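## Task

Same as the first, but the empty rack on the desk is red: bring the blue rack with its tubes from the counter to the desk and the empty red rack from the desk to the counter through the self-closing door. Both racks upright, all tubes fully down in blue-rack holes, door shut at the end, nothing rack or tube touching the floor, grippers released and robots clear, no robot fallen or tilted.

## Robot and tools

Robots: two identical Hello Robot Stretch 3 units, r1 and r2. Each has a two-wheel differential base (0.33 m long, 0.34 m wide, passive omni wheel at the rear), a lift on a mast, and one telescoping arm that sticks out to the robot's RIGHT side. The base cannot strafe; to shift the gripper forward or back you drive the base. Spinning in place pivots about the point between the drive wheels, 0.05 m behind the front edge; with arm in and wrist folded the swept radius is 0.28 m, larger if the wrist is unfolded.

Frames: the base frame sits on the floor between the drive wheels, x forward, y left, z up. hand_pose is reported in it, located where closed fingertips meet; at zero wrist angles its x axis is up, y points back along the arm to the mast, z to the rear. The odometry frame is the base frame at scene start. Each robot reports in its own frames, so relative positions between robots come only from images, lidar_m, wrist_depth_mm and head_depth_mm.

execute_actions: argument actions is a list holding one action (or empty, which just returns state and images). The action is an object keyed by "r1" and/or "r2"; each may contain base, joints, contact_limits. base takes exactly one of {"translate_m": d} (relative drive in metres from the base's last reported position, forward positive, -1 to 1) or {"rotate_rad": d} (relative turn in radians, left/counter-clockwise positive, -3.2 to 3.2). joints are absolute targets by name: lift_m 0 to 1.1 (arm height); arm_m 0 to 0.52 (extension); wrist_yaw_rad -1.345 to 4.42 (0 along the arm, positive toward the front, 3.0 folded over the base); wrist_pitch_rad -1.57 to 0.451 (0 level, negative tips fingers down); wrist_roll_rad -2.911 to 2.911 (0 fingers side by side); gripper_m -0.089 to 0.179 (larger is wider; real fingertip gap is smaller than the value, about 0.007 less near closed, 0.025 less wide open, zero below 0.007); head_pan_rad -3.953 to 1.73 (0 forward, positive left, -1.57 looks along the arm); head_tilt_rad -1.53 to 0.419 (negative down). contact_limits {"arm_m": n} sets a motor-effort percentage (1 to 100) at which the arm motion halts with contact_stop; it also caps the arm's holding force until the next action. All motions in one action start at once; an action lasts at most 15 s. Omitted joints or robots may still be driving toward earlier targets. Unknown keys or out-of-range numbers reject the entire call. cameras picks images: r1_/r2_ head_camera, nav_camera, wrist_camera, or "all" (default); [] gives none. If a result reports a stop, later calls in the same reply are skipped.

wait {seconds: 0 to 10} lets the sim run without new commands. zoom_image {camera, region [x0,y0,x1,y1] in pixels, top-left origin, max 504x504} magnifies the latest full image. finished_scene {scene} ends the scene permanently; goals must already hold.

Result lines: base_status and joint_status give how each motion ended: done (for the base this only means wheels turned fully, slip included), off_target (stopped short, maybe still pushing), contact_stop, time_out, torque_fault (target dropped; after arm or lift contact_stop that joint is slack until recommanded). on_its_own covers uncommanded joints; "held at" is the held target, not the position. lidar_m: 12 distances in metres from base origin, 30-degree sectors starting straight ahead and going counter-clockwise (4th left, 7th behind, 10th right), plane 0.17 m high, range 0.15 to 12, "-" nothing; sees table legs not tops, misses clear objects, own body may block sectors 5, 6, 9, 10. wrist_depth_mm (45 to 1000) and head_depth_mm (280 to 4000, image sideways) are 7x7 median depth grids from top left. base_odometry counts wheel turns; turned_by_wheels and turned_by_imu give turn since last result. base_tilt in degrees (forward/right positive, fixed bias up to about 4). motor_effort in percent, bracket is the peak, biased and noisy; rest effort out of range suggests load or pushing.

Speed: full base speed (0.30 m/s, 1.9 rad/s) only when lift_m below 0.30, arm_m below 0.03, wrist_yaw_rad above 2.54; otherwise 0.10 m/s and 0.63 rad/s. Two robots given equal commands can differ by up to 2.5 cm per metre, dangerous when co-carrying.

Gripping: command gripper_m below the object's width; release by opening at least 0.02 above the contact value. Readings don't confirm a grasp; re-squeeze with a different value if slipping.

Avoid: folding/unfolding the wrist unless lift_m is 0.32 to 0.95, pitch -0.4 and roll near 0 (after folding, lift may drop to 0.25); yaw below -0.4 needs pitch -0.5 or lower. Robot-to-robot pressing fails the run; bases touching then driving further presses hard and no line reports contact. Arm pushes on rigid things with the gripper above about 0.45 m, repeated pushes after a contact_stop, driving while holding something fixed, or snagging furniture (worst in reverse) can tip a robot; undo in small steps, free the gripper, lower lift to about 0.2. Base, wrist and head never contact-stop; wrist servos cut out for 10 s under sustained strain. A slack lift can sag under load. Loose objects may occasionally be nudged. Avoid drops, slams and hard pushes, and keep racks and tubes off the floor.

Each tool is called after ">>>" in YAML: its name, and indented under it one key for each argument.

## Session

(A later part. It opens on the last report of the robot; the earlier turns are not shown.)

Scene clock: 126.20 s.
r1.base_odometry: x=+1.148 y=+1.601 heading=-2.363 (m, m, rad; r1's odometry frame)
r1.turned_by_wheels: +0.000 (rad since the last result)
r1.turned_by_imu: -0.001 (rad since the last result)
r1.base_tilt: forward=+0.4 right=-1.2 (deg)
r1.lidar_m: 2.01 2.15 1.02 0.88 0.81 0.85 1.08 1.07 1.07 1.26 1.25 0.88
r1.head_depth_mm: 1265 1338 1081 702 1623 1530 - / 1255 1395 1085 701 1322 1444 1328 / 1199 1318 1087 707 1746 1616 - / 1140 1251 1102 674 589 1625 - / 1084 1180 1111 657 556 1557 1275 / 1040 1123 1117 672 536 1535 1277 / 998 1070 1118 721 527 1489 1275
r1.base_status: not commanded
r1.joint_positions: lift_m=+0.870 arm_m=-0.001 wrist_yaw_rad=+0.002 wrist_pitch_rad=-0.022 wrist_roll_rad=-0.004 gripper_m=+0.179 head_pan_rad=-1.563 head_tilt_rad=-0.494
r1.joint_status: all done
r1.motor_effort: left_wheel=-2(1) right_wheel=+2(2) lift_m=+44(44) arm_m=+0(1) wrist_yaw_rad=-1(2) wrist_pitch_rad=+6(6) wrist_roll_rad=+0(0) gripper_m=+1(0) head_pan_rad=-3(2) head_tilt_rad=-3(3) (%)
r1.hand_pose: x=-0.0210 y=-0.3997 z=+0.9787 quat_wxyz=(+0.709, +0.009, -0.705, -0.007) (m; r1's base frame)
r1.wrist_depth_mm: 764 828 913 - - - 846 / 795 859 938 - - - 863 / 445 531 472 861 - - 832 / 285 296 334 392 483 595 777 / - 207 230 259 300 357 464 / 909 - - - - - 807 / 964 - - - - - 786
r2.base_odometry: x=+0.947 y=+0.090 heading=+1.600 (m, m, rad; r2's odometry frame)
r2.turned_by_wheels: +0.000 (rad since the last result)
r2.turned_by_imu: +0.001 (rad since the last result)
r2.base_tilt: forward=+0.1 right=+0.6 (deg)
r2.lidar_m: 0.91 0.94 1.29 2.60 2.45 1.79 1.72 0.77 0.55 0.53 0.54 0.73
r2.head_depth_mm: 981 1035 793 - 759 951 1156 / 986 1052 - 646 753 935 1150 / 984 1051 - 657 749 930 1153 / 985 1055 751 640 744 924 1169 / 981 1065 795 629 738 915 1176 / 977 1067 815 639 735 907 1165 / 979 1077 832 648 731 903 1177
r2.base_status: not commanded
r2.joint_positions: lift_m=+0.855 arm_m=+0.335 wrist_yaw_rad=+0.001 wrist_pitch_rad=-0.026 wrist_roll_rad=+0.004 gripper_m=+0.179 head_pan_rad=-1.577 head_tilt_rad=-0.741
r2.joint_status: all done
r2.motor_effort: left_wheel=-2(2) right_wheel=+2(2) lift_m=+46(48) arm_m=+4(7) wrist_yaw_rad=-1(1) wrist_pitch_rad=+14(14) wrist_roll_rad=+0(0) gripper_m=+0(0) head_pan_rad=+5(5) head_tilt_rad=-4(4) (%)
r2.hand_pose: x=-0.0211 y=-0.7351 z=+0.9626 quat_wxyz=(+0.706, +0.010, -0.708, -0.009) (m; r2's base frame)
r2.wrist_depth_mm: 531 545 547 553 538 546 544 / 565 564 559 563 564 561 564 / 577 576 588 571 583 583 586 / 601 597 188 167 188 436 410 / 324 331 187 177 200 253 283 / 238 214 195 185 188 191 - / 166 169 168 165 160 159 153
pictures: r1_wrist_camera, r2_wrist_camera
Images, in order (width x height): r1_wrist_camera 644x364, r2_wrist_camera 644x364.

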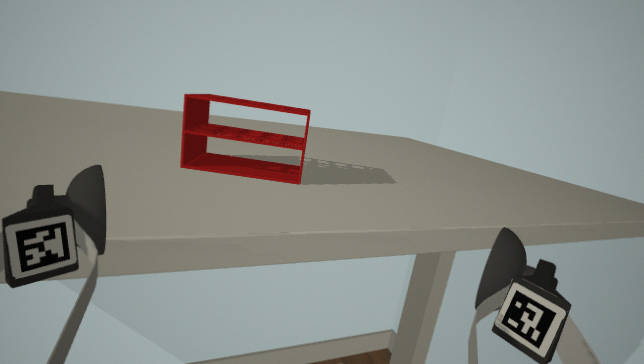

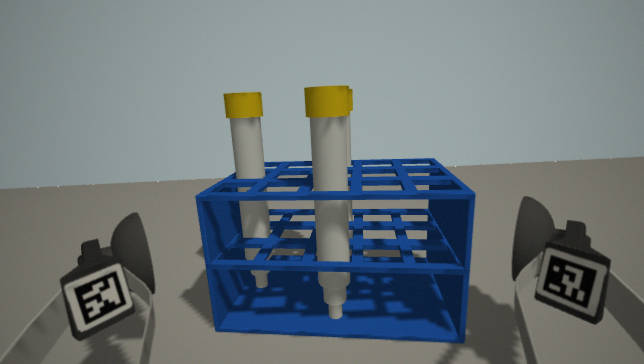

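>>> execute_actions:
  actions:
    - {"r1": {"base": {"translate_m": 0.062}, "joints": {"lift_m": 0.88}}, "r2": {"joints": {"arm_m": 0.348}}}
  cameras: []

>>> execute_actions:
  actions:
    - {"r1": {"joints": {"arm_m": 0.12}}, "r2": {"joints": {"gripper_m": 0.104}}}
  cameras: ["r2_wrist_camera", "r1_wrist_camera"]

Scene clock: 135.27 s.
r1.base_odometry: x=+1.103 y=+1.558 heading=-2.363 (m, m, rad; r1's odometry frame)
r1.turned_by_wheels: +0.000 (rad since the last result)
r1.turned_by_imu: -0.001 (rad since the last result)
r1.base_tilt: forward=+0.3 right=-1.2 (deg)
r1.lidar_m: 1.97 2.21 1.02 0.90 0.85 0.86 1.14 1.13 1.10 1.24 1.22 0.83
r1.head_depth_mm: 1293 1398 1076 700 1591 1478 - / 1236 1361 1086 703 1318 1481 - / 1178 1285 1093 681 587 - - / 1116 1212 1099 657 563 1642 1243 / 1065 1161 1111 669 534 1543 1273 / 1017 1104 1106 716 545 1503 1277 / 975 1048 1093 720 528 1425 1270
r1.base_status: done
r1.joint_positions: lift_m=+0.880 arm_m=-0.001 wrist_yaw_rad=+0.001 wrist_pitch_rad=-0.021 wrist_roll_rad=-0.004 gripper_m=+0.179 head_pan_rad=-1.563 head_tilt_rad=-0.494
r1.joint_status: all done
r1.motor_effort: left_wheel=-1(4) right_wheel=+2(6) lift_m=+44(45) arm_m=-1(1) wrist_yaw_rad=-1(2) wrist_pitch_rad=+6(6) wrist_roll_rad=+0(0) gripper_m=+1(1) head_pan_rad=-3(2) head_tilt_rad=-2(3) (%)
r1.hand_pose: x=-0.0211 y=-0.3997 z=+0.9890 quat_wxyz=(+0.709, +0.008, -0.705, -0.007) (m; r1's base frame)
r1.wrist_depth_mm: 757 830 890 988 - - 870 / 781 843 905 - - - 865 / 487 589 699 840 - - 864 / 316 330 361 394 524 659 828 / - 225 243 269 302 356 411 / 166 181 203 235 851 - 848 / 930 - - - - - 829
r2.base_odometry: x=+0.947 y=+0.090 heading=+1.600 (m, m, rad; r2's odometry frame)
r2.turned_by_wheels: +0.000 (rad since the last result)
r2.turned_by_imu: +0.001 (rad since the last result)
r2.base_tilt: forward=+0.1 right=+0.6 (deg)
r2.lidar_m: 0.91 0.94 1.28 2.60 2.45 1.79 1.72 0.77 0.55 0.53 0.54 0.73
r2.head_depth_mm: 985 1041 797 - 759 945 1157 / 985 1053 - 616 751 943 1145 / 978 1048 - 613 749 931 1150 / 986 1056 751 641 746 924 1162 / 979 1060 792 628 738 915 1173 / 977 1062 813 637 735 906 1166 / 977 1078 832 648 730 900 1174
r2.base_status: not commanded
r2.joint_positions: lift_m=+0.855 arm_m=+0.348 wrist_yaw_rad=+0.001 wrist_pitch_rad=-0.026 wrist_roll_rad=+0.004 gripper_m=+0.179 head_pan_rad=-1.577 head_tilt_rad=-0.741
r2.joint_status: all done
r2.motor_effort: left_wheel=-2(2) right_wheel=+2(2) lift_m=+47(47) arm_m=+4(6) wrist_yaw_rad=-1(2) wrist_pitch_rad=+14(14) wrist_roll_rad=+0(0) gripper_m=+0(0) head_pan_rad=+4(5) head_tilt_rad=-3(3) (%)
r2.hand_pose: x=-0.0211 y=-0.7481 z=+0.9626 quat_wxyz=(+0.706, +0.010, -0.708, -0.009) (m; r2's base frame)
r2.wrist_depth_mm: 533 526 527 530 526 539 535 / 551 539 541 541 552 562 549 / 564 570 562 556 582 565 571 / 587 576 172 141 180 429 410 / 327 337 172 168 188 193 285 / 240 214 181 153 181 182 - / 165 169 162 160 157 153 153
pictures: none
No camera images: the call's "cameras" was empty. Leave "cameras" out to get every camera's image.

Scene clock: 137.40 s.
r1.base_odometry: x=+1.103 y=+1.558 heading=-2.363 (m, m, rad; r1's odometry frame)
r1.turned_by_wheels: +0.000 (rad since the last result)
r1.turned_by_imu: +0.000 (rad since the last result)
r1.base_tilt: forward=+0.4 right=-1.2 (deg)
r1.lidar_m: 1.96 2.21 1.02 0.90 0.85 0.86 1.14 1.13 1.10 1.24 1.22 0.84
r1.head_depth_mm: 1285 1393 1076 699 1260 - 1235 / 1240 1373 1079 704 - - 1223 / 1178 1285 1091 682 - - 1245 / 1115 1210 1105 655 - 1506 1255 / 1066 1158 1109 674 526 1552 1276 / 1016 1098 1116 714 526 1494 1277 / 976 1054 1094 719 527 1412 1274
r1.base_status: not commanded
r1.joint_positions: lift_m=+0.880 arm_m=+0.120 wrist_yaw_rad=+0.001 wrist_pitch_rad=-0.021 wrist_roll_rad=-0.004 gripper_m=+0.179 head_pan_rad=-1.563 head_tilt_rad=-0.494
r1.joint_status: all done
r1.motor_effort: left_wheel=-2(2) right_wheel=+2(2) lift_m=+44(44) arm_m=+3(1) wrist_yaw_rad=-1(1) wrist_pitch_rad=+6(6) wrist_roll_rad=+0(0) gripper_m=-1(0) head_pan_rad=-3(3) head_tilt_rad=-3(2) (%)
r1.hand_pose: x=-0.0213 y=-0.5202 z=+0.9890 quat_wxyz=(+0.709, +0.008, -0.705, -0.007) (m; r1's base frame)
r1.wrist_depth_mm: 665 726 812 878 985 - 836 / 701 769 828 931 - - 842 / 483 589 562 764 - - 834 / 315 326 297 322 491 658 779 / - 223 244 263 292 352 396 / 158 169 181 196 213 - 257 / 134 137 145 154 163 166 198
r2.base_odometry: x=+0.947 y=+0.090 heading=+1.600 (m, m, rad; r2's odometry frame)
r2.turned_by_wheels: +0.000 (rad since the last result)
r2.turned_by_imu: +0.000 (rad since the last result)
r2.base_tilt: forward=+0.1 right=+0.6 (deg)
r2.lidar_m: 0.91 0.94 1.29 2.60 2.45 1.79 1.72 0.77 0.55 0.53 0.54 0.73
r2.head_depth_mm: 983 1037 795 - 761 945 1154 / 985 1050 - 615 753 939 1148 / 982 1051 - 612 749 934 1152 / 976 1056 762 640 746 925 1166 / 981 1060 793 627 739 916 1174 / 978 1067 815 638 734 906 1161 / 977 1077 833 649 733 903 1176
r2.base_status: not commanded
r2.joint_positions: lift_m=+0.855 arm_m=+0.348 wrist_yaw_rad=+0.001 wrist_pitch_rad=-0.026 wrist_roll_rad=+0.004 gripper_m=+0.104 head_pan_rad=-1.577 head_tilt_rad=-0.741
r2.joint_status: all done
r2.motor_effort: left_wheel=-2(2) right_wheel=+2(2) lift_m=+47(47) arm_m=+5(5) wrist_yaw_rad=-2(0) wrist_pitch_rad=+14(14) wrist_roll_rad=+0(0) gripper_m=+0(86) head_pan_rad=+5(5) head_tilt_rad=-4(4) (%)
r2.hand_pose: x=-0.0212 y=-0.7481 z=+0.9626 quat_wxyz=(+0.706, +0.010, -0.708, -0.009) (m; r2's base frame)
r2.wrist_depth_mm: 521 525 525 522 528 526 534 / 546 548 555 549 551 552 554 / 569 570 570 206 563 575 575 / 586 588 210 169 186 431 409 / 322 314 214 181 204 275 264 / 225 224 198 192 183 199 196 / 174 171 168 164 158 159 157
pictures: r1_wrist_camera, r2_wrist_camera
Images, in order (width x height): r1_wrist_camera 644x364, r2_wrist_camera 644x364.

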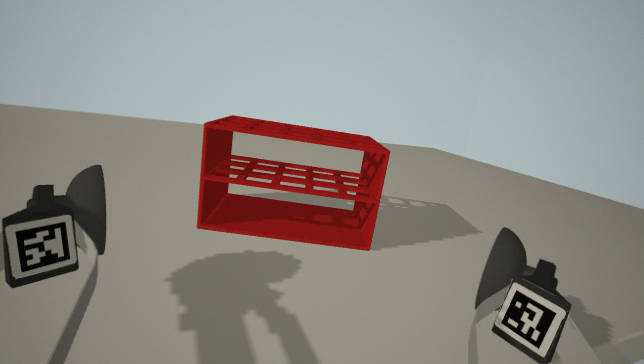

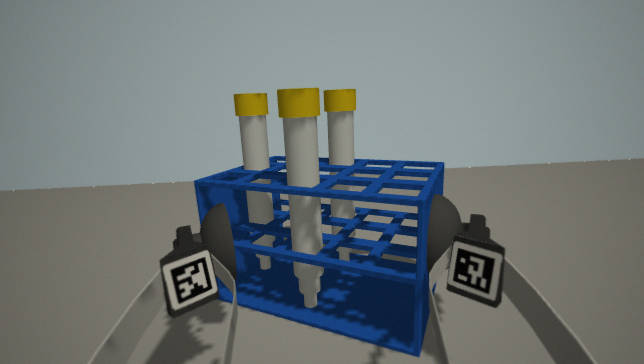

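>>> execute_actions:
  actions:
    - {"r1": {"joints": {"arm_m": 0.2}}, "r2": {"joints": {"arm_m": 0.27}}}
  cameras: []

>>> execute_actions:
  actions:
    - {"r2": {"joints": {"gripper_m": 0.179, "wrist_yaw_rad": -0.33}, "base": {"translate_m": 0.11}}}
  cameras: ["r2_wrist_camera", "r1_wrist_camera", "r2_head_camera"]

Scene clock: 150.17 s.
r1.base_odometry: x=+1.103 y=+1.558 heading=-2.364 (m, m, rad; r1's odometry frame)
r1.turned_by_wheels: +0.000 (rad since the last result)
r1.turned_by_imu: -0.013 (rad since the last result)
r1.base_tilt: forward=+0.3 right=-1.3 (deg)
r1.lidar_m: 1.95 2.28 1.04 0.90 0.85 0.86 1.14 1.13 1.09 1.24 1.22 0.84
r1.head_depth_mm: 1290 1387 1084 700 - - 1234 / 1256 1385 1085 743 - 1439 1266 / 1187 1299 1095 767 - 1492 1263 / 1123 1227 1102 658 543 1501 1273 / 1074 1164 1112 669 526 1537 1270 / 1027 1103 1116 715 528 1506 1274 / 983 1053 1095 721 529 1413 1280
r1.base_status: not commanded
r1.joint_positions: lift_m=+0.880 arm_m=+0.199 wrist_yaw_rad=-0.001 wrist_pitch_rad=-0.037 wrist_roll_rad=-0.005 gripper_m=+0.179 head_pan_rad=-1.563 head_tilt_rad=-0.494
r1.joint_status: all done
r1.motor_effort: left_wheel=-3(4) right_wheel=+8(11) lift_m=+38(44) arm_m=+9(9) wrist_yaw_rad=+2(3) wrist_pitch_rad=+10(11) wrist_roll_rad=+1(1) gripper_m=-1(1) head_pan_rad=-3(3) head_tilt_rad=-3(3) (%)
r1.hand_pose: x=-0.0218 y=-0.5990 z=+0.9850 quat_wxyz=(+0.709, +0.013, -0.705, -0.014) (m; r1's base frame)
r1.wrist_depth_mm: 613 676 723 814 943 987 780 / 648 691 756 853 989 - 791 / 443 210 209 819 990 - 804 / 296 180 233 319 409 584 740 / - 187 211 215 266 334 374 / 152 163 171 183 199 - 247 / 128 132 140 148 157 161 184
r2.base_odometry: x=+0.947 y=+0.090 heading=+1.600 (m, m, rad; r2's odometry frame)
r2.turned_by_wheels: +0.000 (rad since the last result)
r2.turned_by_imu: +0.002 (rad since the last result)
r2.base_tilt: forward=+0.1 right=+0.6 (deg)
r2.lidar_m: 0.91 0.94 1.28 2.60 2.45 1.79 1.72 0.77 0.55 0.53 0.54 0.73
r2.head_depth_mm: 984 1037 784 - 781 948 1155 / 984 1055 821 - 753 938 1153 / 981 1046 789 - 752 929 1157 / 981 1058 760 640 746 924 1162 / 981 1064 799 627 739 916 1176 / 976 1060 815 638 732 910 1168 / 976 1081 835 649 733 905 1175
r2.base_status: not commanded
r2.joint_positions: lift_m=+0.855 arm_m=+0.270 wrist_yaw_rad=+0.001 wrist_pitch_rad=-0.026 wrist_roll_rad=+0.004 gripper_m=+0.104 head_pan_rad=-1.577 head_tilt_rad=-0.741
r2.joint_status: all done
r2.motor_effort: left_wheel=-2(1) right_wheel=+2(2) lift_m=+47(46) arm_m=-2(5) wrist_yaw_rad=-1(1) wrist_pitch_rad=+14(14) wrist_roll_rad=+0(0) gripper_m=+0(0) head_pan_rad=+4(4) head_tilt_rad=-4(5) (%)
r2.hand_pose: x=-0.0212 y=-0.6708 z=+0.9626 quat_wxyz=(+0.706, +0.010, -0.708, -0.009) (m; r2's base frame)
r2.wrist_depth_mm: 597 594 601 593 599 602 603 / 624 622 623 617 623 630 624 / 638 653 646 292 635 648 643 / 563 534 401 279 404 434 417 / 325 318 291 266 261 275 268 / 225 223 205 212 204 199 198 / 174 171 167 164 162 160 157
pictures: none
No camera images: the call's "cameras" was empty. Leave "cameras" out to get every camera's image.

Scene clock: 152.50 s.
r1.base_odometry: x=+1.103 y=+1.558 heading=-2.364 (m, m, rad; r1's odometry frame)
r1.turned_by_wheels: +0.000 (rad since the last result)
r1.turned_by_imu: +0.000 (rad since the last result)
r1.base_tilt: forward=+0.3 right=-1.3 (deg)
r1.lidar_m: 1.94 2.28 1.03 0.90 0.85 0.86 1.14 1.13 1.09 1.24 1.22 0.84
r1.head_depth_mm: 1283 1390 1074 699 - - 1224 / 1248 1374 1092 740 - 1441 1266 / 1183 1293 1098 764 - 1491 1272 / 1123 1224 1101 659 545 1490 1272 / 1070 1159 1109 669 527 1532 1275 / 1022 1107 1114 715 528 1499 1271 / 980 1053 1093 719 529 1411 1275
r1.base_status: not commanded
r1.joint_positions: lift_m=+0.880 arm_m=+0.199 wrist_yaw_rad=-0.001 wrist_pitch_rad=-0.037 wrist_roll_rad=-0.005 gripper_m=+0.179 head_pan_rad=-1.563 head_tilt_rad=-0.494
r1.joint_status: not commanded
r1.motor_effort: left_wheel=-3(3) right_wheel=+8(8) lift_m=+38(38) arm_m=+9(9) wrist_yaw_rad=+2(2) wrist_pitch_rad=+10(10) wrist_roll_rad=+0(0) gripper_m=+0(2) head_pan_rad=-3(3) head_tilt_rad=-2(2) (%)
r1.hand_pose: x=-0.0218 y=-0.5990 z=+0.9850 quat_wxyz=(+0.709, +0.013, -0.705, -0.014) (m; r1's base frame)
r1.wrist_depth_mm: 623 662 748 817 928 989 787 / 656 700 754 855 975 - 786 / 443 210 210 849 - - 783 / 296 181 234 318 410 587 730 / - 185 211 213 268 336 375 / 152 163 171 183 198 - 246 / 128 132 140 148 158 159 184
r2.base_odometry: x=+0.944 y=+0.200 heading=+1.600 (m, m, rad; r2's odometry frame)
r2.turned_by_wheels: +0.000 (rad since the last result)
r2.turned_by_imu: +0.001 (rad since the last result)
r2.base_tilt: forward=+0.2 right=+0.6 (deg)
r2.lidar_m: 0.80 0.82 1.13 2.59 2.61 1.90 1.83 0.76 0.55 0.52 0.54 0.83
r2.head_depth_mm: 981 1040 782 - 775 940 1152 / 984 1049 774 - 750 931 1150 / 980 1051 830 - 745 927 1161 / 985 1065 779 636 740 917 1171 / 979 1062 798 628 736 914 1155 / 975 1062 813 638 730 905 1165 / 974 1076 836 646 728 899 1195
r2.base_status: done
r2.joint_positions: lift_m=+0.855 arm_m=+0.270 wrist_yaw_rad=-0.328 wrist_pitch_rad=-0.026 wrist_roll_rad=+0.004 gripper_m=+0.179 head_pan_rad=-1.577 head_tilt_rad=-0.741
r2.joint_status: all done
r2.motor_effort: left_wheel=-2(2) right_wheel=+2(5) lift_m=+47(46) arm_m=-3(3) wrist_yaw_rad=-3(3) wrist_pitch_rad=+14(14) wrist_roll_rad=+0(0) gripper_m=+0(88) head_pan_rad=+5(5) head_tilt_rad=-4(3) (%)
r2.hand_pose: x=-0.1037 y=-0.6572 z=+0.9626 quat_wxyz=(+0.695, -0.106, -0.700, -0.125) (m; r2's base frame)
r2.wrist_depth_mm: 508 538 594 629 712 774 894 / 528 557 599 673 746 811 924 / 535 580 624 656 752 840 916 / 537 563 295 277 449 437 414 / 328 333 291 281 282 275 286 / 239 212 215 210 207 202 - / 165 170 168 165 163 160 154
pictures: r1_wrist_camera, r2_head_camera (sideways: a quarter turn clockwise sets it upright), r2_wrist_camera
Images, in order (width x height): r1_wrist_camera 644x364, r2_head_camera 896x504, r2_wrist_camera 644x364.

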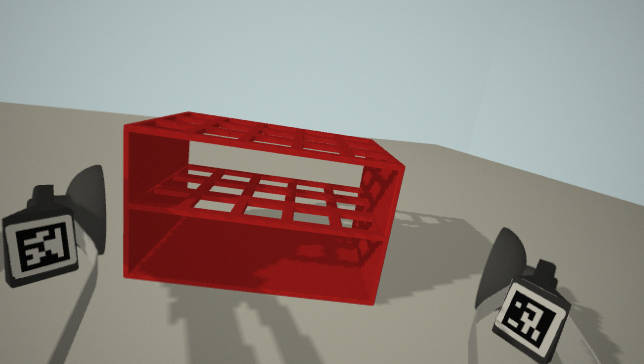

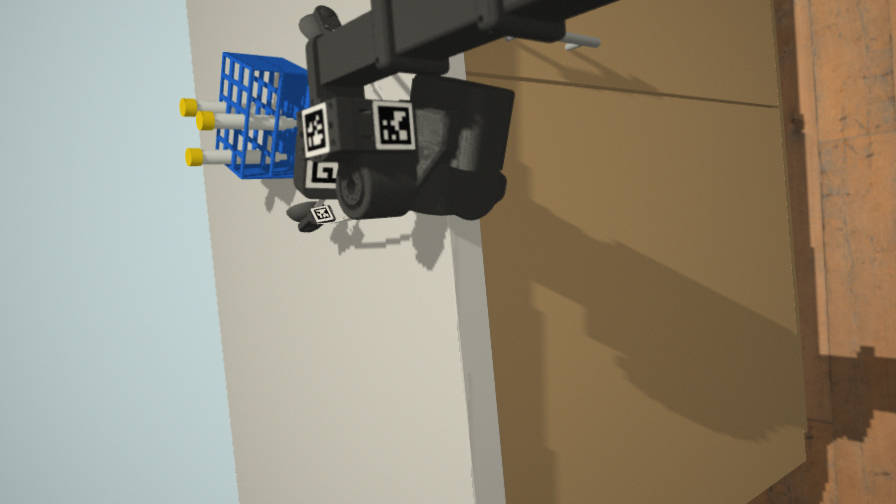

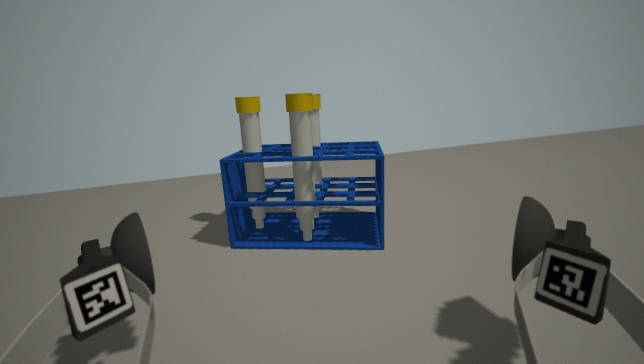

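>>> zoom_image:
  camera: "r2_wrist_camera"
  region: [200, 80, 420, 260]

>>> execute_actions:
  actions:
    - {"r1": {"joints": {"arm_m": 0.17}}}
  cameras: []

>>> execute_actions:
  actions:
    - {"r1": {"joints": {"lift_m": 0.897}}}
  cameras: ["r1_wrist_camera"]

Region (200, 80, 420, 260) of r2_wrist_camera's 644x364 image, scaled by 2.291; it fills the top 412 rows of this view, and the rest is white.

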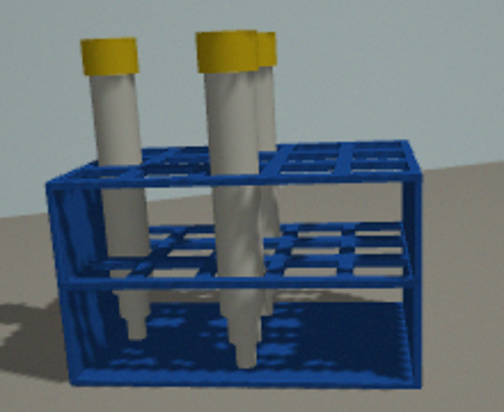

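Scene clock: 160.00 s.
r1.base_odometry: x=+1.103 y=+1.558 heading=-2.363 (m, m, rad; r1's odometry frame)
r1.turned_by_wheels: +0.000 (rad since the last result)
r1.turned_by_imu: +0.000 (rad since the last result)
r1.base_tilt: forward=+0.4 right=-1.2 (deg)
r1.lidar_m: 1.94 2.27 1.03 0.90 0.85 0.85 1.14 1.13 1.10 1.24 1.22 0.84
r1.head_depth_mm: 1284 1385 1070 699 - - 1264 / 1256 1380 1084 736 - 1446 1270 / 1187 1304 1095 739 - 1440 1261 / 1125 1224 1100 654 - 1487 1270 / 1067 1165 1108 672 524 1537 1276 / 1024 1114 1113 714 525 1485 1278 / 975 1051 1097 715 527 1420 1288
r1.base_status: not commanded
r1.joint_positions: lift_m=+0.880 arm_m=+0.170 wrist_yaw_rad=-0.001 wrist_pitch_rad=-0.022 wrist_roll_rad=-0.005 gripper_m=+0.179 head_pan_rad=-1.563 head_tilt_rad=-0.494
r1.joint_status: all done
r1.motor_effort: left_wheel=+0(3) right_wheel=+0(8) lift_m=+38(38) arm_m=-3(9) wrist_yaw_rad=+2(2) wrist_pitch_rad=+6(10) wrist_roll_rad=+1(0) gripper_m=+0(0) head_pan_rad=-3(2) head_tilt_rad=-2(3) (%)
r1.hand_pose: x=-0.0218 y=-0.5711 z=+0.9890 quat_wxyz=(+0.709, +0.008, -0.705, -0.008) (m; r1's base frame)
r1.wrist_depth_mm: 638 699 751 843 952 - 809 / 673 714 788 884 - - 830 / 473 539 497 891 - - 803 / 312 289 238 268 467 653 775 / - 206 232 237 294 357 398 / 157 168 182 195 212 - 259 / 133 136 144 153 164 166 192
r2.base_odometry: x=+0.944 y=+0.200 heading=+1.600 (m, m, rad; r2's odometry frame)
r2.turned_by_wheels: +0.000 (rad since the last result)
r2.turned_by_imu: +0.001 (rad since the last result)
r2.base_tilt: forward=+0.1 right=+0.6 (deg)
r2.lidar_m: 0.80 0.82 1.13 2.60 2.61 1.90 1.83 0.76 0.55 0.52 0.54 0.83
r2.head_depth_mm: 985 1043 784 - 774 938 1154 / 983 1054 776 - 750 932 1151 / 979 1047 830 - 745 922 1151 / 982 1067 781 639 740 914 1162 / 977 1063 798 628 736 911 1155 / 979 1064 813 637 731 904 1168 / 977 1079 836 644 727 896 1199
r2.base_status: not commanded
r2.joint_positions: lift_m=+0.855 arm_m=+0.270 wrist_yaw_rad=-0.328 wrist_pitch_rad=-0.026 wrist_roll_rad=+0.004 gripper_m=+0.179 head_pan_rad=-1.577 head_tilt_rad=-0.741
r2.joint_status: not commanded
r2.motor_effort: left_wheel=-2(2) right_wheel=+2(3) lift_m=+47(47) arm_m=-4(3) wrist_yaw_rad=-2(3) wrist_pitch_rad=+13(14) wrist_roll_rad=+0(0) gripper_m=+0(0) head_pan_rad=+5(5) head_tilt_rad=-3(3) (%)
r2.hand_pose: x=-0.1037 y=-0.6572 z=+0.9626 quat_wxyz=(+0.695, -0.106, -0.700, -0.125) (m; r2's base frame)
r2.wrist_depth_mm: 516 540 580 633 713 779 884 / 524 563 604 648 734 848 939 / 542 580 607 658 758 811 882 / 539 572 300 276 458 435 418 / 329 340 288 284 282 279 285 / 243 213 218 211 204 201 - / 167 170 168 165 163 159 153
pictures: none
No camera images: the call's "cameras" was empty. Leave "cameras" out to get every camera's image.

Scene clock: 160.87 s.
r1.base_odometry: x=+1.103 y=+1.558 heading=-2.363 (m, m, rad; r1's odometry frame)
r1.turned_by_wheels: +0.000 (rad since the last result)
r1.turned_by_imu: +0.000 (rad since the last result)
r1.base_tilt: forward=+0.4 right=-1.2 (deg)
r1.lidar_m: 1.95 2.28 1.03 0.91 0.85 0.86 1.14 1.13 1.09 1.24 1.22 0.83
r1.head_depth_mm: 1287 1384 1076 733 - 1402 1265 / 1252 1384 1085 741 - 1440 1262 / 1176 1300 1092 743 - 1482 1261 / 1115 1231 1103 656 - 1485 1272 / 1074 1164 1106 669 524 1534 1274 / 1022 1108 1113 715 525 1488 1276 / 977 1056 1093 718 528 1419 1280
r1.base_status: not commanded
r1.joint_positions: lift_m=+0.897 arm_m=+0.170 wrist_yaw_rad=-0.001 wrist_pitch_rad=-0.021 wrist_roll_rad=-0.005 gripper_m=+0.179 head_pan_rad=-1.563 head_tilt_rad=-0.494
r1.joint_status: all done
r1.motor_effort: left_wheel=-1(0) right_wheel=+0(0) lift_m=+44(46) arm_m=-4(4) wrist_yaw_rad=+2(2) wrist_pitch_rad=+6(6) wrist_roll_rad=+1(0) gripper_m=+0(1) head_pan_rad=-3(3) head_tilt_rad=-3(3) (%)
r1.hand_pose: x=-0.0218 y=-0.5711 z=+1.0060 quat_wxyz=(+0.709, +0.007, -0.705, -0.008) (m; r1's base frame)
r1.wrist_depth_mm: 637 680 769 843 937 - 806 / 644 717 797 881 993 - 811 / 558 669 772 899 - - 795 / 364 336 244 240 597 767 798 / - 229 245 245 343 417 464 / 183 193 206 214 245 - 300 / 152 159 168 178 189 192 224
r2.base_odometry: x=+0.944 y=+0.200 heading=+1.600 (m, m, rad; r2's odometry frame)
r2.turned_by_wheels: +0.000 (rad since the last result)
r2.turned_by_imu: +0.000 (rad since the last result)
r2.base_tilt: forward=+0.1 right=+0.6 (deg)
r2.lidar_m: 0.80 0.82 1.13 2.61 2.61 1.91 1.83 0.76 0.55 0.52 0.54 0.83
r2.head_depth_mm: 983 1037 783 - 776 937 1154 / 986 1049 773 - 749 931 1145 / 980 1048 832 - 743 926 1158 / 982 1068 780 638 740 919 1166 / 981 1062 800 629 737 910 1159 / 979 1057 815 638 729 901 1165 / 979 1076 832 645 725 894 1195
r2.base_status: not commanded
r2.joint_positions: lift_m=+0.855 arm_m=+0.270 wrist_yaw_rad=-0.328 wrist_pitch_rad=-0.026 wrist_roll_rad=+0.004 gripper_m=+0.179 head_pan_rad=-1.577 head_tilt_rad=-0.741
r2.joint_status: not commanded
r2.motor_effort: left_wheel=-2(2) right_wheel=+2(3) lift_m=+46(47) arm_m=-3(3) wrist_yaw_rad=-2(3) wrist_pitch_rad=+14(13) wrist_roll_rad=+0(0) gripper_m=+0(0) head_pan_rad=+4(4) head_tilt_rad=-4(4) (%)
r2.hand_pose: x=-0.1037 y=-0.6572 z=+0.9626 quat_wxyz=(+0.695, -0.106, -0.700, -0.125) (m; r2's base frame)
r2.wrist_depth_mm: 508 540 585 642 724 777 885 / 529 553 618 664 745 823 945 / 546 583 611 659 748 839 915 / 546 573 295 278 456 438 417 / 324 335 291 282 281 277 284 / 242 214 216 211 206 202 - / 166 170 168 165 162 160 153
pictures: r1_wrist_camera
Images, in order (width x height): r1_wrist_camera 644x364.

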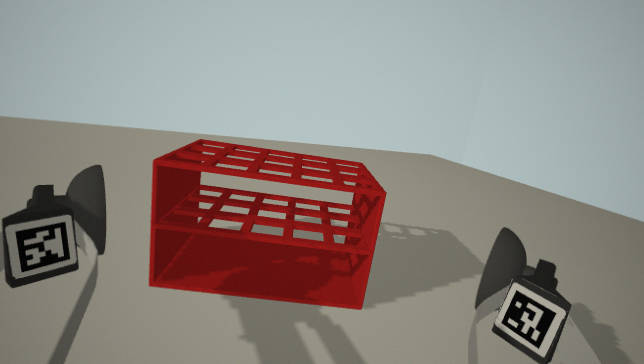

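>>> execute_actions:
  actions:
    - {"r1": {"base": {"translate_m": 0.012}}, "r2": {"joints": {"wrist_yaw_rad": -0.4}}}
  cameras: []

>>> execute_actions:
  actions:
    - {"r1": {"joints": {"arm_m": 0.235}}, "r2": {"joints": {"arm_m": 0.38}}}
  cameras: ["r1_wrist_camera", "r2_wrist_camera"]

Scene clock: 170.50 s.
r1.base_odometry: x=+1.095 y=+1.549 heading=-2.363 (m, m, rad; r1's odometry frame)
r1.turned_by_wheels: +0.000 (rad since the last result)
r1.turned_by_imu: -0.001 (rad since the last result)
r1.base_tilt: forward=+0.4 right=-1.2 (deg)
r1.lidar_m: 1.93 2.29 1.06 0.91 0.86 0.86 1.16 1.14 1.10 1.23 1.21 0.83
r1.head_depth_mm: 1284 1389 1074 735 - 1405 1262 / 1241 1371 1083 739 - 1443 1267 / 1184 1285 1083 744 - 1487 1263 / 1126 1231 1092 659 - 1494 1267 / 1060 1165 1100 669 524 1529 1278 / 1018 1103 1113 716 525 1451 1272 / 976 1048 1096 717 528 1416 1274
r1.base_status: done
r1.joint_positions: lift_m=+0.897 arm_m=+0.170 wrist_yaw_rad=-0.001 wrist_pitch_rad=-0.021 wrist_roll_rad=-0.005 gripper_m=+0.179 head_pan_rad=-1.563 head_tilt_rad=-0.494
r1.joint_status: not commanded
r1.motor_effort: left_wheel=+0(3) right_wheel=+0(5) lift_m=+44(44) arm_m=-4(3) wrist_yaw_rad=+2(2) wrist_pitch_rad=+6(6) wrist_roll_rad=+1(0) gripper_m=+1(1) head_pan_rad=-2(3) head_tilt_rad=-2(3) (%)
r1.hand_pose: x=-0.0218 y=-0.5711 z=+1.0060 quat_wxyz=(+0.709, +0.007, -0.705, -0.008) (m; r1's base frame)
r1.wrist_depth_mm: 634 682 754 849 954 - 820 / 654 732 798 870 984 - 803 / 553 667 788 906 - - 809 / 367 365 235 265 587 762 799 / - 248 231 249 318 415 465 / 182 195 205 221 237 - 300 / 152 158 167 177 190 192 223
r2.base_odometry: x=+0.944 y=+0.200 heading=+1.600 (m, m, rad; r2's odometry frame)
r2.turned_by_wheels: +0.000 (rad since the last result)
r2.turned_by_imu: +0.001 (rad since the last result)
r2.base_tilt: forward=+0.1 right=+0.6 (deg)
r2.lidar_m: 0.80 0.82 1.13 2.60 2.61 1.90 1.83 0.76 0.55 0.52 0.54 0.83
r2.head_depth_mm: 987 1037 782 - 774 938 1152 / 987 1052 774 - 750 933 1149 / 984 1050 835 - 745 927 1157 / 979 1060 778 638 741 918 1161 / 980 1061 797 628 736 912 1159 / 979 1066 816 637 734 903 1165 / 978 1080 833 645 726 898 1202
r2.base_status: not commanded
r2.joint_positions: lift_m=+0.855 arm_m=+0.270 wrist_yaw_rad=-0.398 wrist_pitch_rad=-0.026 wrist_roll_rad=+0.004 gripper_m=+0.179 head_pan_rad=-1.577 head_tilt_rad=-0.741
r2.joint_status: all done
r2.motor_effort: left_wheel=-2(2) right_wheel=+2(2) lift_m=+47(47) arm_m=-3(3) wrist_yaw_rad=-3(3) wrist_pitch_rad=+14(14) wrist_roll_rad=+0(0) gripper_m=+0(0) head_pan_rad=+4(5) head_tilt_rad=-3(4) (%)
r2.hand_pose: x=-0.1204 y=-0.6509 z=+0.9626 quat_wxyz=(+0.690, -0.130, -0.696, -0.149) (m; r2's base frame)
r2.wrist_depth_mm: 499 534 601 669 742 841 998 / 514 564 616 688 792 895 - / 528 577 597 698 799 868 931 / 536 560 273 277 451 442 413 / 326 338 276 284 283 278 284 / 240 214 217 210 206 201 - / 166 170 167 164 161 160 154
pictures: none
No camera images: the call's "cameras" was empty. Leave "cameras" out to get every camera's image.

Scene clock: 172.57 s.
r1.base_odometry: x=+1.095 y=+1.549 heading=-2.363 (m, m, rad; r1's odometry frame)
r1.turned_by_wheels: +0.000 (rad since the last result)
r1.turned_by_imu: +0.000 (rad since the last result)
r1.base_tilt: forward=+0.3 right=-1.2 (deg)
r1.lidar_m: 1.93 2.29 1.06 0.91 0.86 0.86 1.16 1.14 1.10 1.23 1.22 0.83
r1.head_depth_mm: 1295 1393 1077 735 - 1427 1233 / 1247 1372 1085 777 1743 1483 1260 / 1178 1288 1088 - - 1521 1271 / 1128 1222 1095 - 554 1537 1270 / 1063 1154 1110 659 524 1533 1273 / 1023 1102 1112 715 527 1446 1267 / 977 1051 1089 718 528 1410 1278
r1.base_status: not commanded
r1.joint_positions: lift_m=+0.897 arm_m=+0.235 wrist_yaw_rad=-0.001 wrist_pitch_rad=-0.021 wrist_roll_rad=-0.005 gripper_m=+0.179 head_pan_rad=-1.563 head_tilt_rad=-0.494
r1.joint_status: all done
r1.motor_effort: left_wheel=+0(1) right_wheel=+0(0) lift_m=+44(44) arm_m=+4(5) wrist_yaw_rad=+2(3) wrist_pitch_rad=+6(5) wrist_roll_rad=+0(0) gripper_m=+0(1) head_pan_rad=-3(2) head_tilt_rad=-3(3) (%)
r1.hand_pose: x=-0.0217 y=-0.6352 z=+1.0060 quat_wxyz=(+0.709, +0.007, -0.705, -0.008) (m; r1's base frame)
r1.wrist_depth_mm: 593 643 699 792 878 955 800 / 606 665 739 839 923 992 784 / 551 661 734 858 958 - 807 / 363 158 192 203 600 742 795 / - 144 184 185 157 414 461 / 182 150 153 175 166 - 299 / 151 149 163 168 172 193 222
r2.base_odometry: x=+0.944 y=+0.200 heading=+1.600 (m, m, rad; r2's odometry frame)
r2.turned_by_wheels: +0.000 (rad since the last result)
r2.turned_by_imu: +0.000 (rad since the last result)
r2.base_tilt: forward=+0.1 right=+0.6 (deg)
r2.lidar_m: 0.80 0.82 1.13 2.60 2.60 1.90 1.83 0.76 0.55 0.52 0.54 0.83
r2.head_depth_mm: 983 1035 758 - 764 939 1158 / 980 1053 - 613 749 932 1144 / 982 1051 - 610 744 924 1157 / 982 1065 781 636 740 916 1166 / 980 1063 796 628 735 913 1155 / 978 1061 818 640 731 903 1164 / 981 1075 836 645 727 902 1200
r2.base_status: not commanded
r2.joint_positions: lift_m=+0.855 arm_m=+0.380 wrist_yaw_rad=-0.398 wrist_pitch_rad=-0.026 wrist_roll_rad=+0.004 gripper_m=+0.179 head_pan_rad=-1.577 head_tilt_rad=-0.741
r2.joint_status: all done
r2.motor_effort: left_wheel=-2(2) right_wheel=+3(2) lift_m=+47(47) arm_m=+4(4) wrist_yaw_rad=-2(2) wrist_pitch_rad=+14(14) wrist_roll_rad=+0(0) gripper_m=+0(0) head_pan_rad=+4(5) head_tilt_rad=-4(3) (%)
r2.hand_pose: x=-0.1206 y=-0.7601 z=+0.9626 quat_wxyz=(+0.690, -0.131, -0.696, -0.149) (m; r2's base frame)
r2.wrist_depth_mm: 420 450 489 561 632 715 830 / 429 469 507 556 649 746 883 / 438 476 517 567 657 767 876 / 450 488 179 164 186 427 419 / 322 334 183 190 201 266 283 / 241 213 188 186 182 201 - / 165 169 166 164 160 159 153
pictures: r1_wrist_camera, r2_wrist_camera
Images, in order (width x height): r1_wrist_camera 644x364, r2_wrist_camera 644x364.

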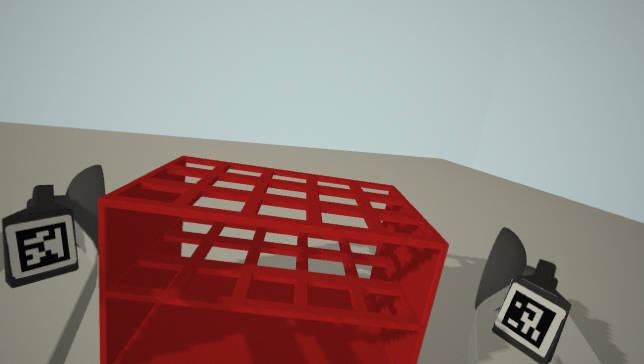

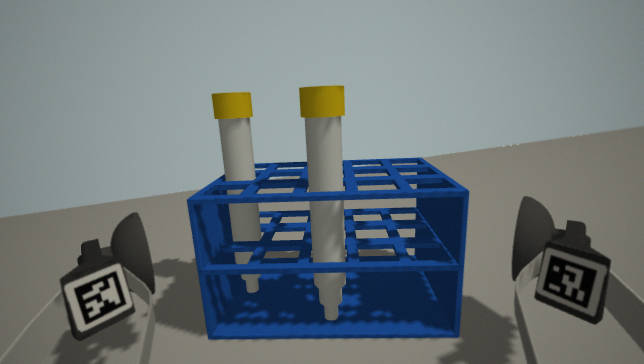

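>>> execute_actions:
  actions:
    - {"r1": {"base": {"translate_m": 0.006}, "joints": {"arm_m": 0.215, "lift_m": 0.891}}, "r2": {"joints": {"gripper_m": 0.104}}}
  cameras: ["r2_wrist_camera"]

>>> execute_actions:
  actions:
    - {"r1": {"joints": {"gripper_m": 0.094}}}
  cameras: ["r1_wrist_camera"]

Scene clock: 179.53 s.
r1.base_odometry: x=+1.091 y=+1.545 heading=-2.363 (m, m, rad; r1's odometry frame)
r1.turned_by_wheels: +0.000 (rad since the last result)
r1.turned_by_imu: -0.001 (rad since the last result)
r1.base_tilt: forward=+0.4 right=-1.3 (deg)
r1.lidar_m: 1.93 2.29 1.05 0.91 0.86 0.87 1.16 1.14 1.10 1.23 1.21 0.82
r1.head_depth_mm: 1305 1406 1078 735 - 1409 1245 / 1239 1365 1084 782 - 1479 1262 / 1178 1291 1091 783 - 1540 1268 / 1118 1222 1095 655 523 1519 1277 / 1066 1155 1104 671 524 1544 1270 / 1017 1094 1115 714 526 1443 1272 / 973 1045 1090 714 528 1419 1281
r1.base_status: done
r1.joint_positions: lift_m=+0.891 arm_m=+0.215 wrist_yaw_rad=-0.001 wrist_pitch_rad=-0.021 wrist_roll_rad=-0.005 gripper_m=+0.179 head_pan_rad=-1.563 head_tilt_rad=-0.494
r1.joint_status: all done
r1.motor_effort: left_wheel=-1(3) right_wheel=+0(5) lift_m=+27(40) arm_m=-4(5) wrist_yaw_rad=+1(2) wrist_pitch_rad=+6(6) wrist_roll_rad=+1(1) gripper_m=+0(1) head_pan_rad=-3(3) head_tilt_rad=-3(2) (%)
r1.hand_pose: x=-0.0217 y=-0.6161 z=+1.0007 quat_wxyz=(+0.709, +0.007, -0.705, -0.008) (m; r1's base frame)
r1.wrist_depth_mm: 610 659 724 793 898 973 806 / 611 677 751 808 948 - 809 / 532 634 753 851 - - 799 / 352 302 187 189 528 728 784 / - 197 198 223 181 393 440 / 175 176 185 196 185 - 287 / 147 151 159 166 175 183 214
r2.base_odometry: x=+0.944 y=+0.200 heading=+1.600 (m, m, rad; r2's odometry frame)
r2.turned_by_wheels: +0.000 (rad since the last result)
r2.turned_by_imu: +0.001 (rad since the last result)
r2.base_tilt: forward=+0.1 right=+0.6 (deg)
r2.lidar_m: 0.79 0.82 1.13 2.60 2.60 1.90 1.83 0.76 0.55 0.52 0.54 0.83
r2.head_depth_mm: 982 1034 780 - 765 941 1153 / 986 1047 - 616 747 931 1145 / 982 1048 - 610 746 925 1155 / 980 1065 782 636 739 920 1166 / 981 1065 798 628 735 912 1162 / 975 1064 817 639 732 905 1162 / 977 1079 834 644 727 897 1200
r2.base_status: not commanded
r2.joint_positions: lift_m=+0.855 arm_m=+0.380 wrist_yaw_rad=-0.399 wrist_pitch_rad=-0.026 wrist_roll_rad=+0.004 gripper_m=+0.104 head_pan_rad=-1.577 head_tilt_rad=-0.741
r2.joint_status: all done
r2.motor_effort: left_wheel=-2(2) right_wheel=+3(2) lift_m=+47(47) arm_m=+4(4) wrist_yaw_rad=-1(1) wrist_pitch_rad=+14(14) wrist_roll_rad=+0(0) gripper_m=+0(86) head_pan_rad=+5(4) head_tilt_rad=-4(4) (%)
r2.hand_pose: x=-0.1206 y=-0.7601 z=+0.9626 quat_wxyz=(+0.690, -0.131, -0.696, -0.149) (m; r2's base frame)
r2.wrist_depth_mm: 413 457 497 547 627 705 840 / 426 461 510 563 651 738 889 / 437 475 517 221 671 772 865 / 455 481 213 187 240 430 412 / 321 312 219 196 220 276 267 / 225 222 199 196 192 198 197 / 174 170 168 164 162 158 157
pictures: r2_wrist_camera
Images, in order (width x height): r2_wrist_camera 644x364.

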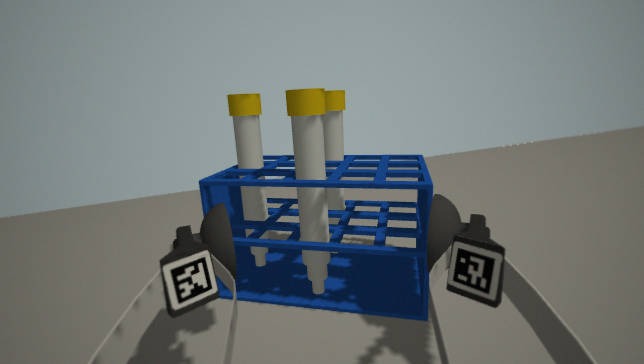

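Scene clock: 180.87 s.
r1.base_odometry: x=+1.091 y=+1.545 heading=-2.363 (m, m, rad; r1's odometry frame)
r1.turned_by_wheels: +0.000 (rad since the last result)
r1.turned_by_imu: +0.000 (rad since the last result)
r1.base_tilt: forward=+0.4 right=-1.2 (deg)
r1.lidar_m: 1.93 2.29 1.06 0.91 0.86 0.87 1.16 1.14 1.10 1.23 1.21 0.82
r1.head_depth_mm: 1292 1393 1077 732 - 1410 1239 / 1241 1365 1082 780 - 1472 1274 / 1176 1288 1089 735 - 1521 1266 / 1118 1217 1102 654 524 1549 1271 / 1058 1154 1104 673 523 1543 1272 / 1020 1102 1113 713 526 1461 1275 / 973 1053 1089 718 526 1427 1268
r1.base_status: not commanded
r1.joint_positions: lift_m=+0.891 arm_m=+0.215 wrist_yaw_rad=-0.001 wrist_pitch_rad=-0.021 wrist_roll_rad=-0.005 gripper_m=+0.094 head_pan_rad=-1.563 head_tilt_rad=-0.494
r1.joint_status: all done
r1.motor_effort: left_wheel=+0(0) right_wheel=+0(0) lift_m=+27(27) arm_m=-3(4) wrist_yaw_rad=+1(1) wrist_pitch_rad=+5(5) wrist_roll_rad=+1(0) gripper_m=-1(89) head_pan_rad=-3(3) head_tilt_rad=-3(3) (%)
r1.hand_pose: x=-0.0216 y=-0.6161 z=+1.0007 quat_wxyz=(+0.709, +0.007, -0.705, -0.008) (m; r1's base frame)
r1.wrist_depth_mm: 605 650 721 774 915 992 809 / 625 670 760 835 949 - 799 / 522 641 730 862 970 - 797 / 322 363 190 239 255 725 764 / 225 256 200 219 236 381 443 / - 177 194 212 - 260 282 / 142 151 157 171 178 195 207
r2.base_odometry: x=+0.944 y=+0.200 heading=+1.600 (m, m, rad; r2's odometry frame)
r2.turned_by_wheels: +0.000 (rad since the last result)
r2.turned_by_imu: +0.000 (rad since the last result)
r2.base_tilt: forward=+0.1 right=+0.6 (deg)
r2.lidar_m: 0.80 0.83 1.13 2.61 2.60 1.90 1.83 0.76 0.55 0.52 0.54 0.83
r2.head_depth_mm: 987 1039 779 - 762 940 1157 / 984 1054 - 614 751 931 1149 / 982 1049 - 611 745 924 1155 / 978 1063 784 636 739 916 1170 / 976 1063 798 629 735 910 1161 / 976 1062 813 638 732 905 1167 / 981 1076 836 647 727 897 1196
r2.base_status: not commanded
r2.joint_positions: lift_m=+0.855 arm_m=+0.380 wrist_yaw_rad=-0.399 wrist_pitch_rad=-0.026 wrist_roll_rad=+0.004 gripper_m=+0.104 head_pan_rad=-1.577 head_tilt_rad=-0.741
r2.joint_status: not commanded
r2.motor_effort: left_wheel=-2(2) right_wheel=+2(2) lift_m=+47(47) arm_m=+5(4) wrist_yaw_rad=-2(2) wrist_pitch_rad=+13(14) wrist_roll_rad=+0(0) gripper_m=+0(1) head_pan_rad=+4(4) head_tilt_rad=-4(4) (%)
r2.hand_pose: x=-0.1206 y=-0.7601 z=+0.9626 quat_wxyz=(+0.690, -0.131, -0.696, -0.149) (m; r2's base frame)
r2.wrist_depth_mm: 418 456 497 550 632 716 816 / 434 469 514 567 645 764 895 / 440 482 513 221 681 756 865 / 454 489 212 188 240 430 414 / 323 316 218 196 219 275 266 / 226 222 198 196 193 198 197 / 174 169 167 165 161 158 156
pictures: r1_wrist_camera
Images, in order (width x height): r1_wrist_camera 644x364.

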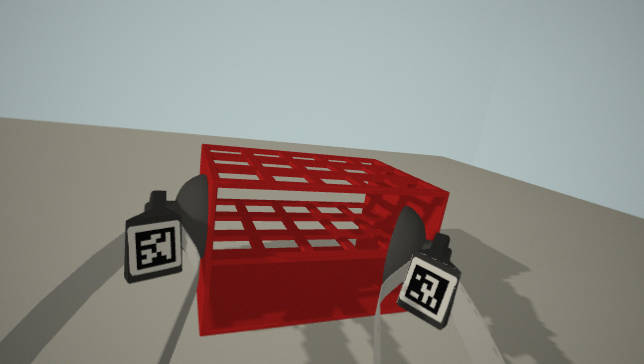

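>>> execute_actions:
  actions:
    - {"r1": {"joints": {"arm_m": 0.155}}, "r2": {"joints": {"arm_m": 0.267}}}
  cameras: []

>>> execute_actions:
  actions:
    - {"r1": {"base": {"translate_m": -0.165}, "joints": {"gripper_m": 0.155}}, "r2": {"base": {"rotate_rad": -0.35}, "joints": {"gripper_m": 0.155, "wrist_yaw_rad": -0.25}}}
  cameras: []

>>> execute_actions:
  actions:
    - {"r1": {"joints": {"wrist_yaw_rad": 0.4}}, "r2": {"base": {"translate_m": 0.261}}}
  cameras: ["r1_wrist_camera", "r2_wrist_camera"]

Scene clock: 206.63 s.
r1.base_odometry: x=+1.091 y=+1.545 heading=-2.363 (m, m, rad; r1's odometry frame)
r1.turned_by_wheels: +0.000 (rad since the last result)
r1.turned_by_imu: -0.004 (rad since the last result)
r1.base_tilt: forward=+0.4 right=-1.1 (deg)
r1.lidar_m: 1.93 2.29 1.06 0.91 0.86 0.87 1.16 1.14 1.10 1.23 1.21 0.82
r1.head_depth_mm: 1290 1396 1073 696 - - 1263 / 1249 1365 1083 737 - 1418 1260 / 1179 1292 1089 702 - 1451 1260 / 1120 1216 1095 683 - 1499 1267 / 1060 1159 1102 675 524 1532 1273 / 1014 1094 1112 716 525 1464 1275 / 973 1047 1089 716 527 1415 1278
r1.base_status: not commanded
r1.joint_positions: lift_m=+0.891 arm_m=+0.155 wrist_yaw_rad=-0.001 wrist_pitch_rad=-0.021 wrist_roll_rad=-0.005 gripper_m=+0.094 head_pan_rad=-1.563 head_tilt_rad=-0.494
r1.joint_status: all done
r1.motor_effort: left_wheel=+0(0) right_wheel=+0(0) lift_m=+27(27) arm_m=-4(0) wrist_yaw_rad=+1(1) wrist_pitch_rad=+6(6) wrist_roll_rad=+0(0) gripper_m=-1(1) head_pan_rad=-3(3) head_tilt_rad=-3(2) (%)
r1.hand_pose: x=-0.0216 y=-0.5561 z=+1.0007 quat_wxyz=(+0.709, +0.007, -0.705, -0.008) (m; r1's base frame)
r1.wrist_depth_mm: 635 696 779 858 955 - 837 / 664 725 828 897 - - 822 / 528 639 798 902 - - 834 / 322 368 261 288 449 739 790 / 227 255 247 271 302 380 440 / - 178 205 216 - 261 281 / 142 151 161 170 179 196 208
r2.base_odometry: x=+0.944 y=+0.200 heading=+1.600 (m, m, rad; r2's odometry frame)
r2.turned_by_wheels: +0.000 (rad since the last result)
r2.turned_by_imu: +0.003 (rad since the last result)
r2.base_tilt: forward=+0.1 right=+0.6 (deg)
r2.lidar_m: 0.80 0.82 1.13 2.60 2.59 1.90 1.83 0.76 0.55 0.52 0.54 0.83
r2.head_depth_mm: 983 1038 769 - 774 937 1157 / 985 1012 773 - 748 933 1149 / 981 1050 825 - 743 924 1149 / 976 1067 783 637 740 918 1168 / 981 1063 798 627 736 916 1154 / 978 1061 814 639 733 904 1161 / 974 1084 834 645 725 901 1194
r2.base_status: not commanded
r2.joint_positions: lift_m=+0.855 arm_m=+0.267 wrist_yaw_rad=-0.399 wrist_pitch_rad=-0.026 wrist_roll_rad=+0.004 gripper_m=+0.104 head_pan_rad=-1.577 head_tilt_rad=-0.741
r2.joint_status: all done
r2.motor_effort: left_wheel=-2(2) right_wheel=+2(2) lift_m=+47(46) arm_m=-3(3) wrist_yaw_rad=-1(2) wrist_pitch_rad=+14(14) wrist_roll_rad=+0(0) gripper_m=+0(0) head_pan_rad=+4(4) head_tilt_rad=-3(4) (%)
r2.hand_pose: x=-0.1206 y=-0.6478 z=+0.9626 quat_wxyz=(+0.690, -0.131, -0.696, -0.149) (m; r2's base frame)
r2.wrist_depth_mm: 499 549 600 656 775 859 970 / 510 563 607 673 794 880 - / 524 575 308 714 797 885 915 / 533 558 317 334 457 430 416 / 322 316 295 286 285 276 268 / 226 224 205 210 205 200 198 / 174 171 168 165 162 159 158
pictures: none
No camera images: the call's "cameras" was empty. Leave "cameras" out to get every camera's image.

Scene clock: 209.67 s.
r1.base_odometry: x=+1.208 y=+1.661 heading=-2.363 (m, m, rad; r1's odometry frame)
r1.turned_by_wheels: +0.000 (rad since the last result)
r1.turned_by_imu: +0.000 (rad since the last result)
r1.base_tilt: forward=+0.3 right=-1.2 (deg)
r1.lidar_m: 2.04 2.10 1.05 0.84 0.76 0.81 1.01 0.99 1.05 1.05 1.28 0.96
r1.head_depth_mm: 1154 1232 1074 775 - - 1248 / 1276 1390 1082 737 - 1405 1268 / 1245 1366 1087 761 - 1445 1266 / 1179 1286 1103 746 - 1488 1277 / 1123 1221 1107 710 1639 1542 1270 / 1068 1174 1112 667 568 1556 1277 / 1031 1108 1119 671 547 1518 1272
r1.base_status: done
r1.joint_positions: lift_m=+0.891 arm_m=+0.155 wrist_yaw_rad=-0.001 wrist_pitch_rad=-0.021 wrist_roll_rad=-0.005 gripper_m=+0.155 head_pan_rad=-1.563 head_tilt_rad=-0.494
r1.joint_status: all done
r1.motor_effort: left_wheel=+0(3) right_wheel=+0(4) lift_m=+27(27) arm_m=-4(4) wrist_yaw_rad=+1(1) wrist_pitch_rad=+5(6) wrist_roll_rad=+0(1) gripper_m=+0(87) head_pan_rad=-3(3) head_tilt_rad=-2(3) (%)
r1.hand_pose: x=-0.0216 y=-0.5561 z=+1.0007 quat_wxyz=(+0.709, +0.007, -0.705, -0.008) (m; r1's base frame)
r1.wrist_depth_mm: 690 753 818 920 - 882 688 / 726 790 863 955 - 884 706 / 279 504 847 955 - 903 692 / 269 279 394 476 580 792 685 / - 248 270 297 336 405 444 / 170 187 201 217 235 268 283 / 146 151 161 171 183 199 612
r2.base_odometry: x=+0.944 y=+0.200 heading=+1.250 (m, m, rad; r2's odometry frame)
r2.turned_by_wheels: -0.350 (rad since the last result)
r2.turned_by_imu: -0.351 (rad since the last result)
r2.base_tilt: forward=+0.2 right=+0.6 (deg)
r2.lidar_m: 0.80 0.80 0.88 1.38 2.61 2.25 1.84 1.32 0.65 0.53 0.52 0.57
r2.head_depth_mm: 1171 1034 793 - 970 1257 1152 / 1122 1067 822 - 887 1114 1165 / 1083 1099 842 - 824 1016 1183 / 1042 1114 781 659 769 934 1164 / 1010 1078 769 630 722 867 1131 / 975 1053 809 616 678 807 993 / 945 1034 833 627 640 753 915
r2.base_status: done
r2.joint_positions: lift_m=+0.855 arm_m=+0.267 wrist_yaw_rad=-0.252 wrist_pitch_rad=-0.026 wrist_roll_rad=+0.004 gripper_m=+0.155 head_pan_rad=-1.577 head_tilt_rad=-0.741
r2.joint_status: all done
r2.motor_effort: left_wheel=+1(5) right_wheel=+0(4) lift_m=+47(47) arm_m=-2(3) wrist_yaw_rad=+2(3) wrist_pitch_rad=+14(14) wrist_roll_rad=+0(0) gripper_m=+0(86) head_pan_rad=+5(5) head_tilt_rad=-4(4) (%)
r2.hand_pose: x=-0.0851 y=-0.6598 z=+0.9626 quat_wxyz=(+0.699, -0.079, -0.704, -0.098) (m; r2's base frame)
r2.wrist_depth_mm: 519 578 672 800 993 - - / 525 590 695 802 - - - / 543 612 713 845 964 - - / 249 519 498 478 453 431 410 / 237 311 301 292 282 302 268 / 225 - 215 211 206 192 223 / 184 168 168 164 162 158 190
pictures: none
No camera images: the call's "cameras" was empty. Leave "cameras" out to get every camera's image.

Scene clock: 213.50 s.
r1.base_odometry: x=+1.208 y=+1.661 heading=-2.363 (m, m, rad; r1's odometry frame)
r1.turned_by_wheels: +0.000 (rad since the last result)
r1.turned_by_imu: -0.001 (rad since the last result)
r1.base_tilt: forward=+0.4 right=-1.2 (deg)
r1.lidar_m: 2.04 2.10 1.05 0.84 0.76 0.81 1.01 0.99 1.05 1.05 1.28 0.96
r1.head_depth_mm: 1159 1228 1080 775 - - 1240 / 1286 1385 1081 737 - 1443 1262 / 1236 1373 1083 742 - 1448 1273 / 1184 1281 1095 746 - 1440 1273 / 1126 1227 1101 707 1647 1532 1275 / 1077 1168 1115 671 569 1553 1275 / 1026 1113 1128 684 527 1524 1275
r1.base_status: not commanded
r1.joint_positions: lift_m=+0.891 arm_m=+0.155 wrist_yaw_rad=+0.398 wrist_pitch_rad=-0.021 wrist_roll_rad=-0.005 gripper_m=+0.155 head_pan_rad=-1.563 head_tilt_rad=-0.494
r1.joint_status: all done
r1.motor_effort: left_wheel=+0(0) right_wheel=+0(0) lift_m=+27(27) arm_m=-4(3) wrist_yaw_rad=+2(2) wrist_pitch_rad=+6(6) wrist_roll_rad=+1(1) gripper_m=+0(1) head_pan_rad=-3(3) head_tilt_rad=-2(3) (%)
r1.hand_pose: x=+0.0777 y=-0.5361 z=+1.0007 quat_wxyz=(+0.697, +0.147, -0.690, +0.133) (m; r1's base frame)
r1.wrist_depth_mm: 833 827 837 832 838 844 860 / 867 857 852 857 867 890 864 / 535 639 785 878 892 888 922 / 335 373 324 341 559 728 912 / - 248 267 291 336 404 445 / 170 187 201 217 236 268 283 / 145 152 161 171 182 181 210
r2.base_odometry: x=+1.027 y=+0.448 heading=+1.250 (m, m, rad; r2's odometry frame)
r2.turned_by_wheels: +0.000 (rad since the last result)
r2.turned_by_imu: +0.002 (rad since the last result)
r2.base_tilt: forward=+0.1 right=+0.6 (deg)
r2.lidar_m: 0.55 0.55 0.61 0.96 2.69 2.54 2.09 1.08 0.53 0.43 0.43 0.47
r2.head_depth_mm: 1078 1036 792 - 775 987 1158 / 1035 1051 787 - 710 891 1145 / 1000 1042 826 - 656 813 1115 / 963 1037 781 594 614 748 957 / 928 1020 794 606 576 694 869 / 895 998 814 616 528 644 793 / 864 956 833 626 515 603 731
r2.base_status: done
r2.joint_positions: lift_m=+0.855 arm_m=+0.267 wrist_yaw_rad=-0.252 wrist_pitch_rad=-0.026 wrist_roll_rad=+0.004 gripper_m=+0.155 head_pan_rad=-1.577 head_tilt_rad=-0.741
r2.joint_status: not commanded
r2.motor_effort: left_wheel=+1(4) right_wheel=+0(3) lift_m=+47(47) arm_m=-3(3) wrist_yaw_rad=+2(2) wrist_pitch_rad=+13(14) wrist_roll_rad=+0(0) gripper_m=+1(0) head_pan_rad=+5(5) head_tilt_rad=-3(3) (%)
r2.hand_pose: x=-0.0851 y=-0.6598 z=+0.9626 quat_wxyz=(+0.699, -0.079, -0.704, -0.098) (m; r2's base frame)
r2.wrist_depth_mm: 455 508 591 694 831 - - / 464 514 591 720 882 - - / 474 517 586 666 862 - 921 / 487 525 403 381 409 427 409 / 321 340 303 287 282 304 266 / 226 - 217 212 206 194 201 / 184 168 168 164 162 158 156
pictures: r1_wrist_camera, r2_wrist_camera
Images, in order (width x height): r1_wrist_camera 644x364, r2_wrist_camera 644x364.

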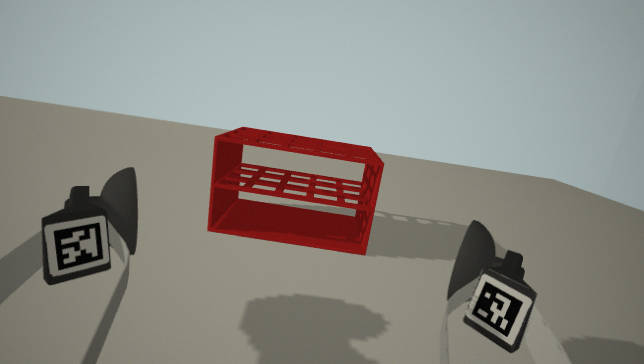

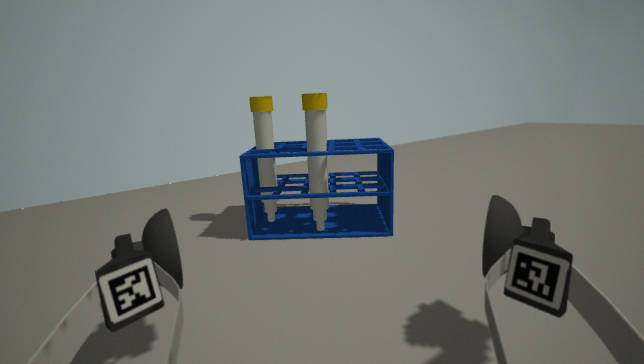

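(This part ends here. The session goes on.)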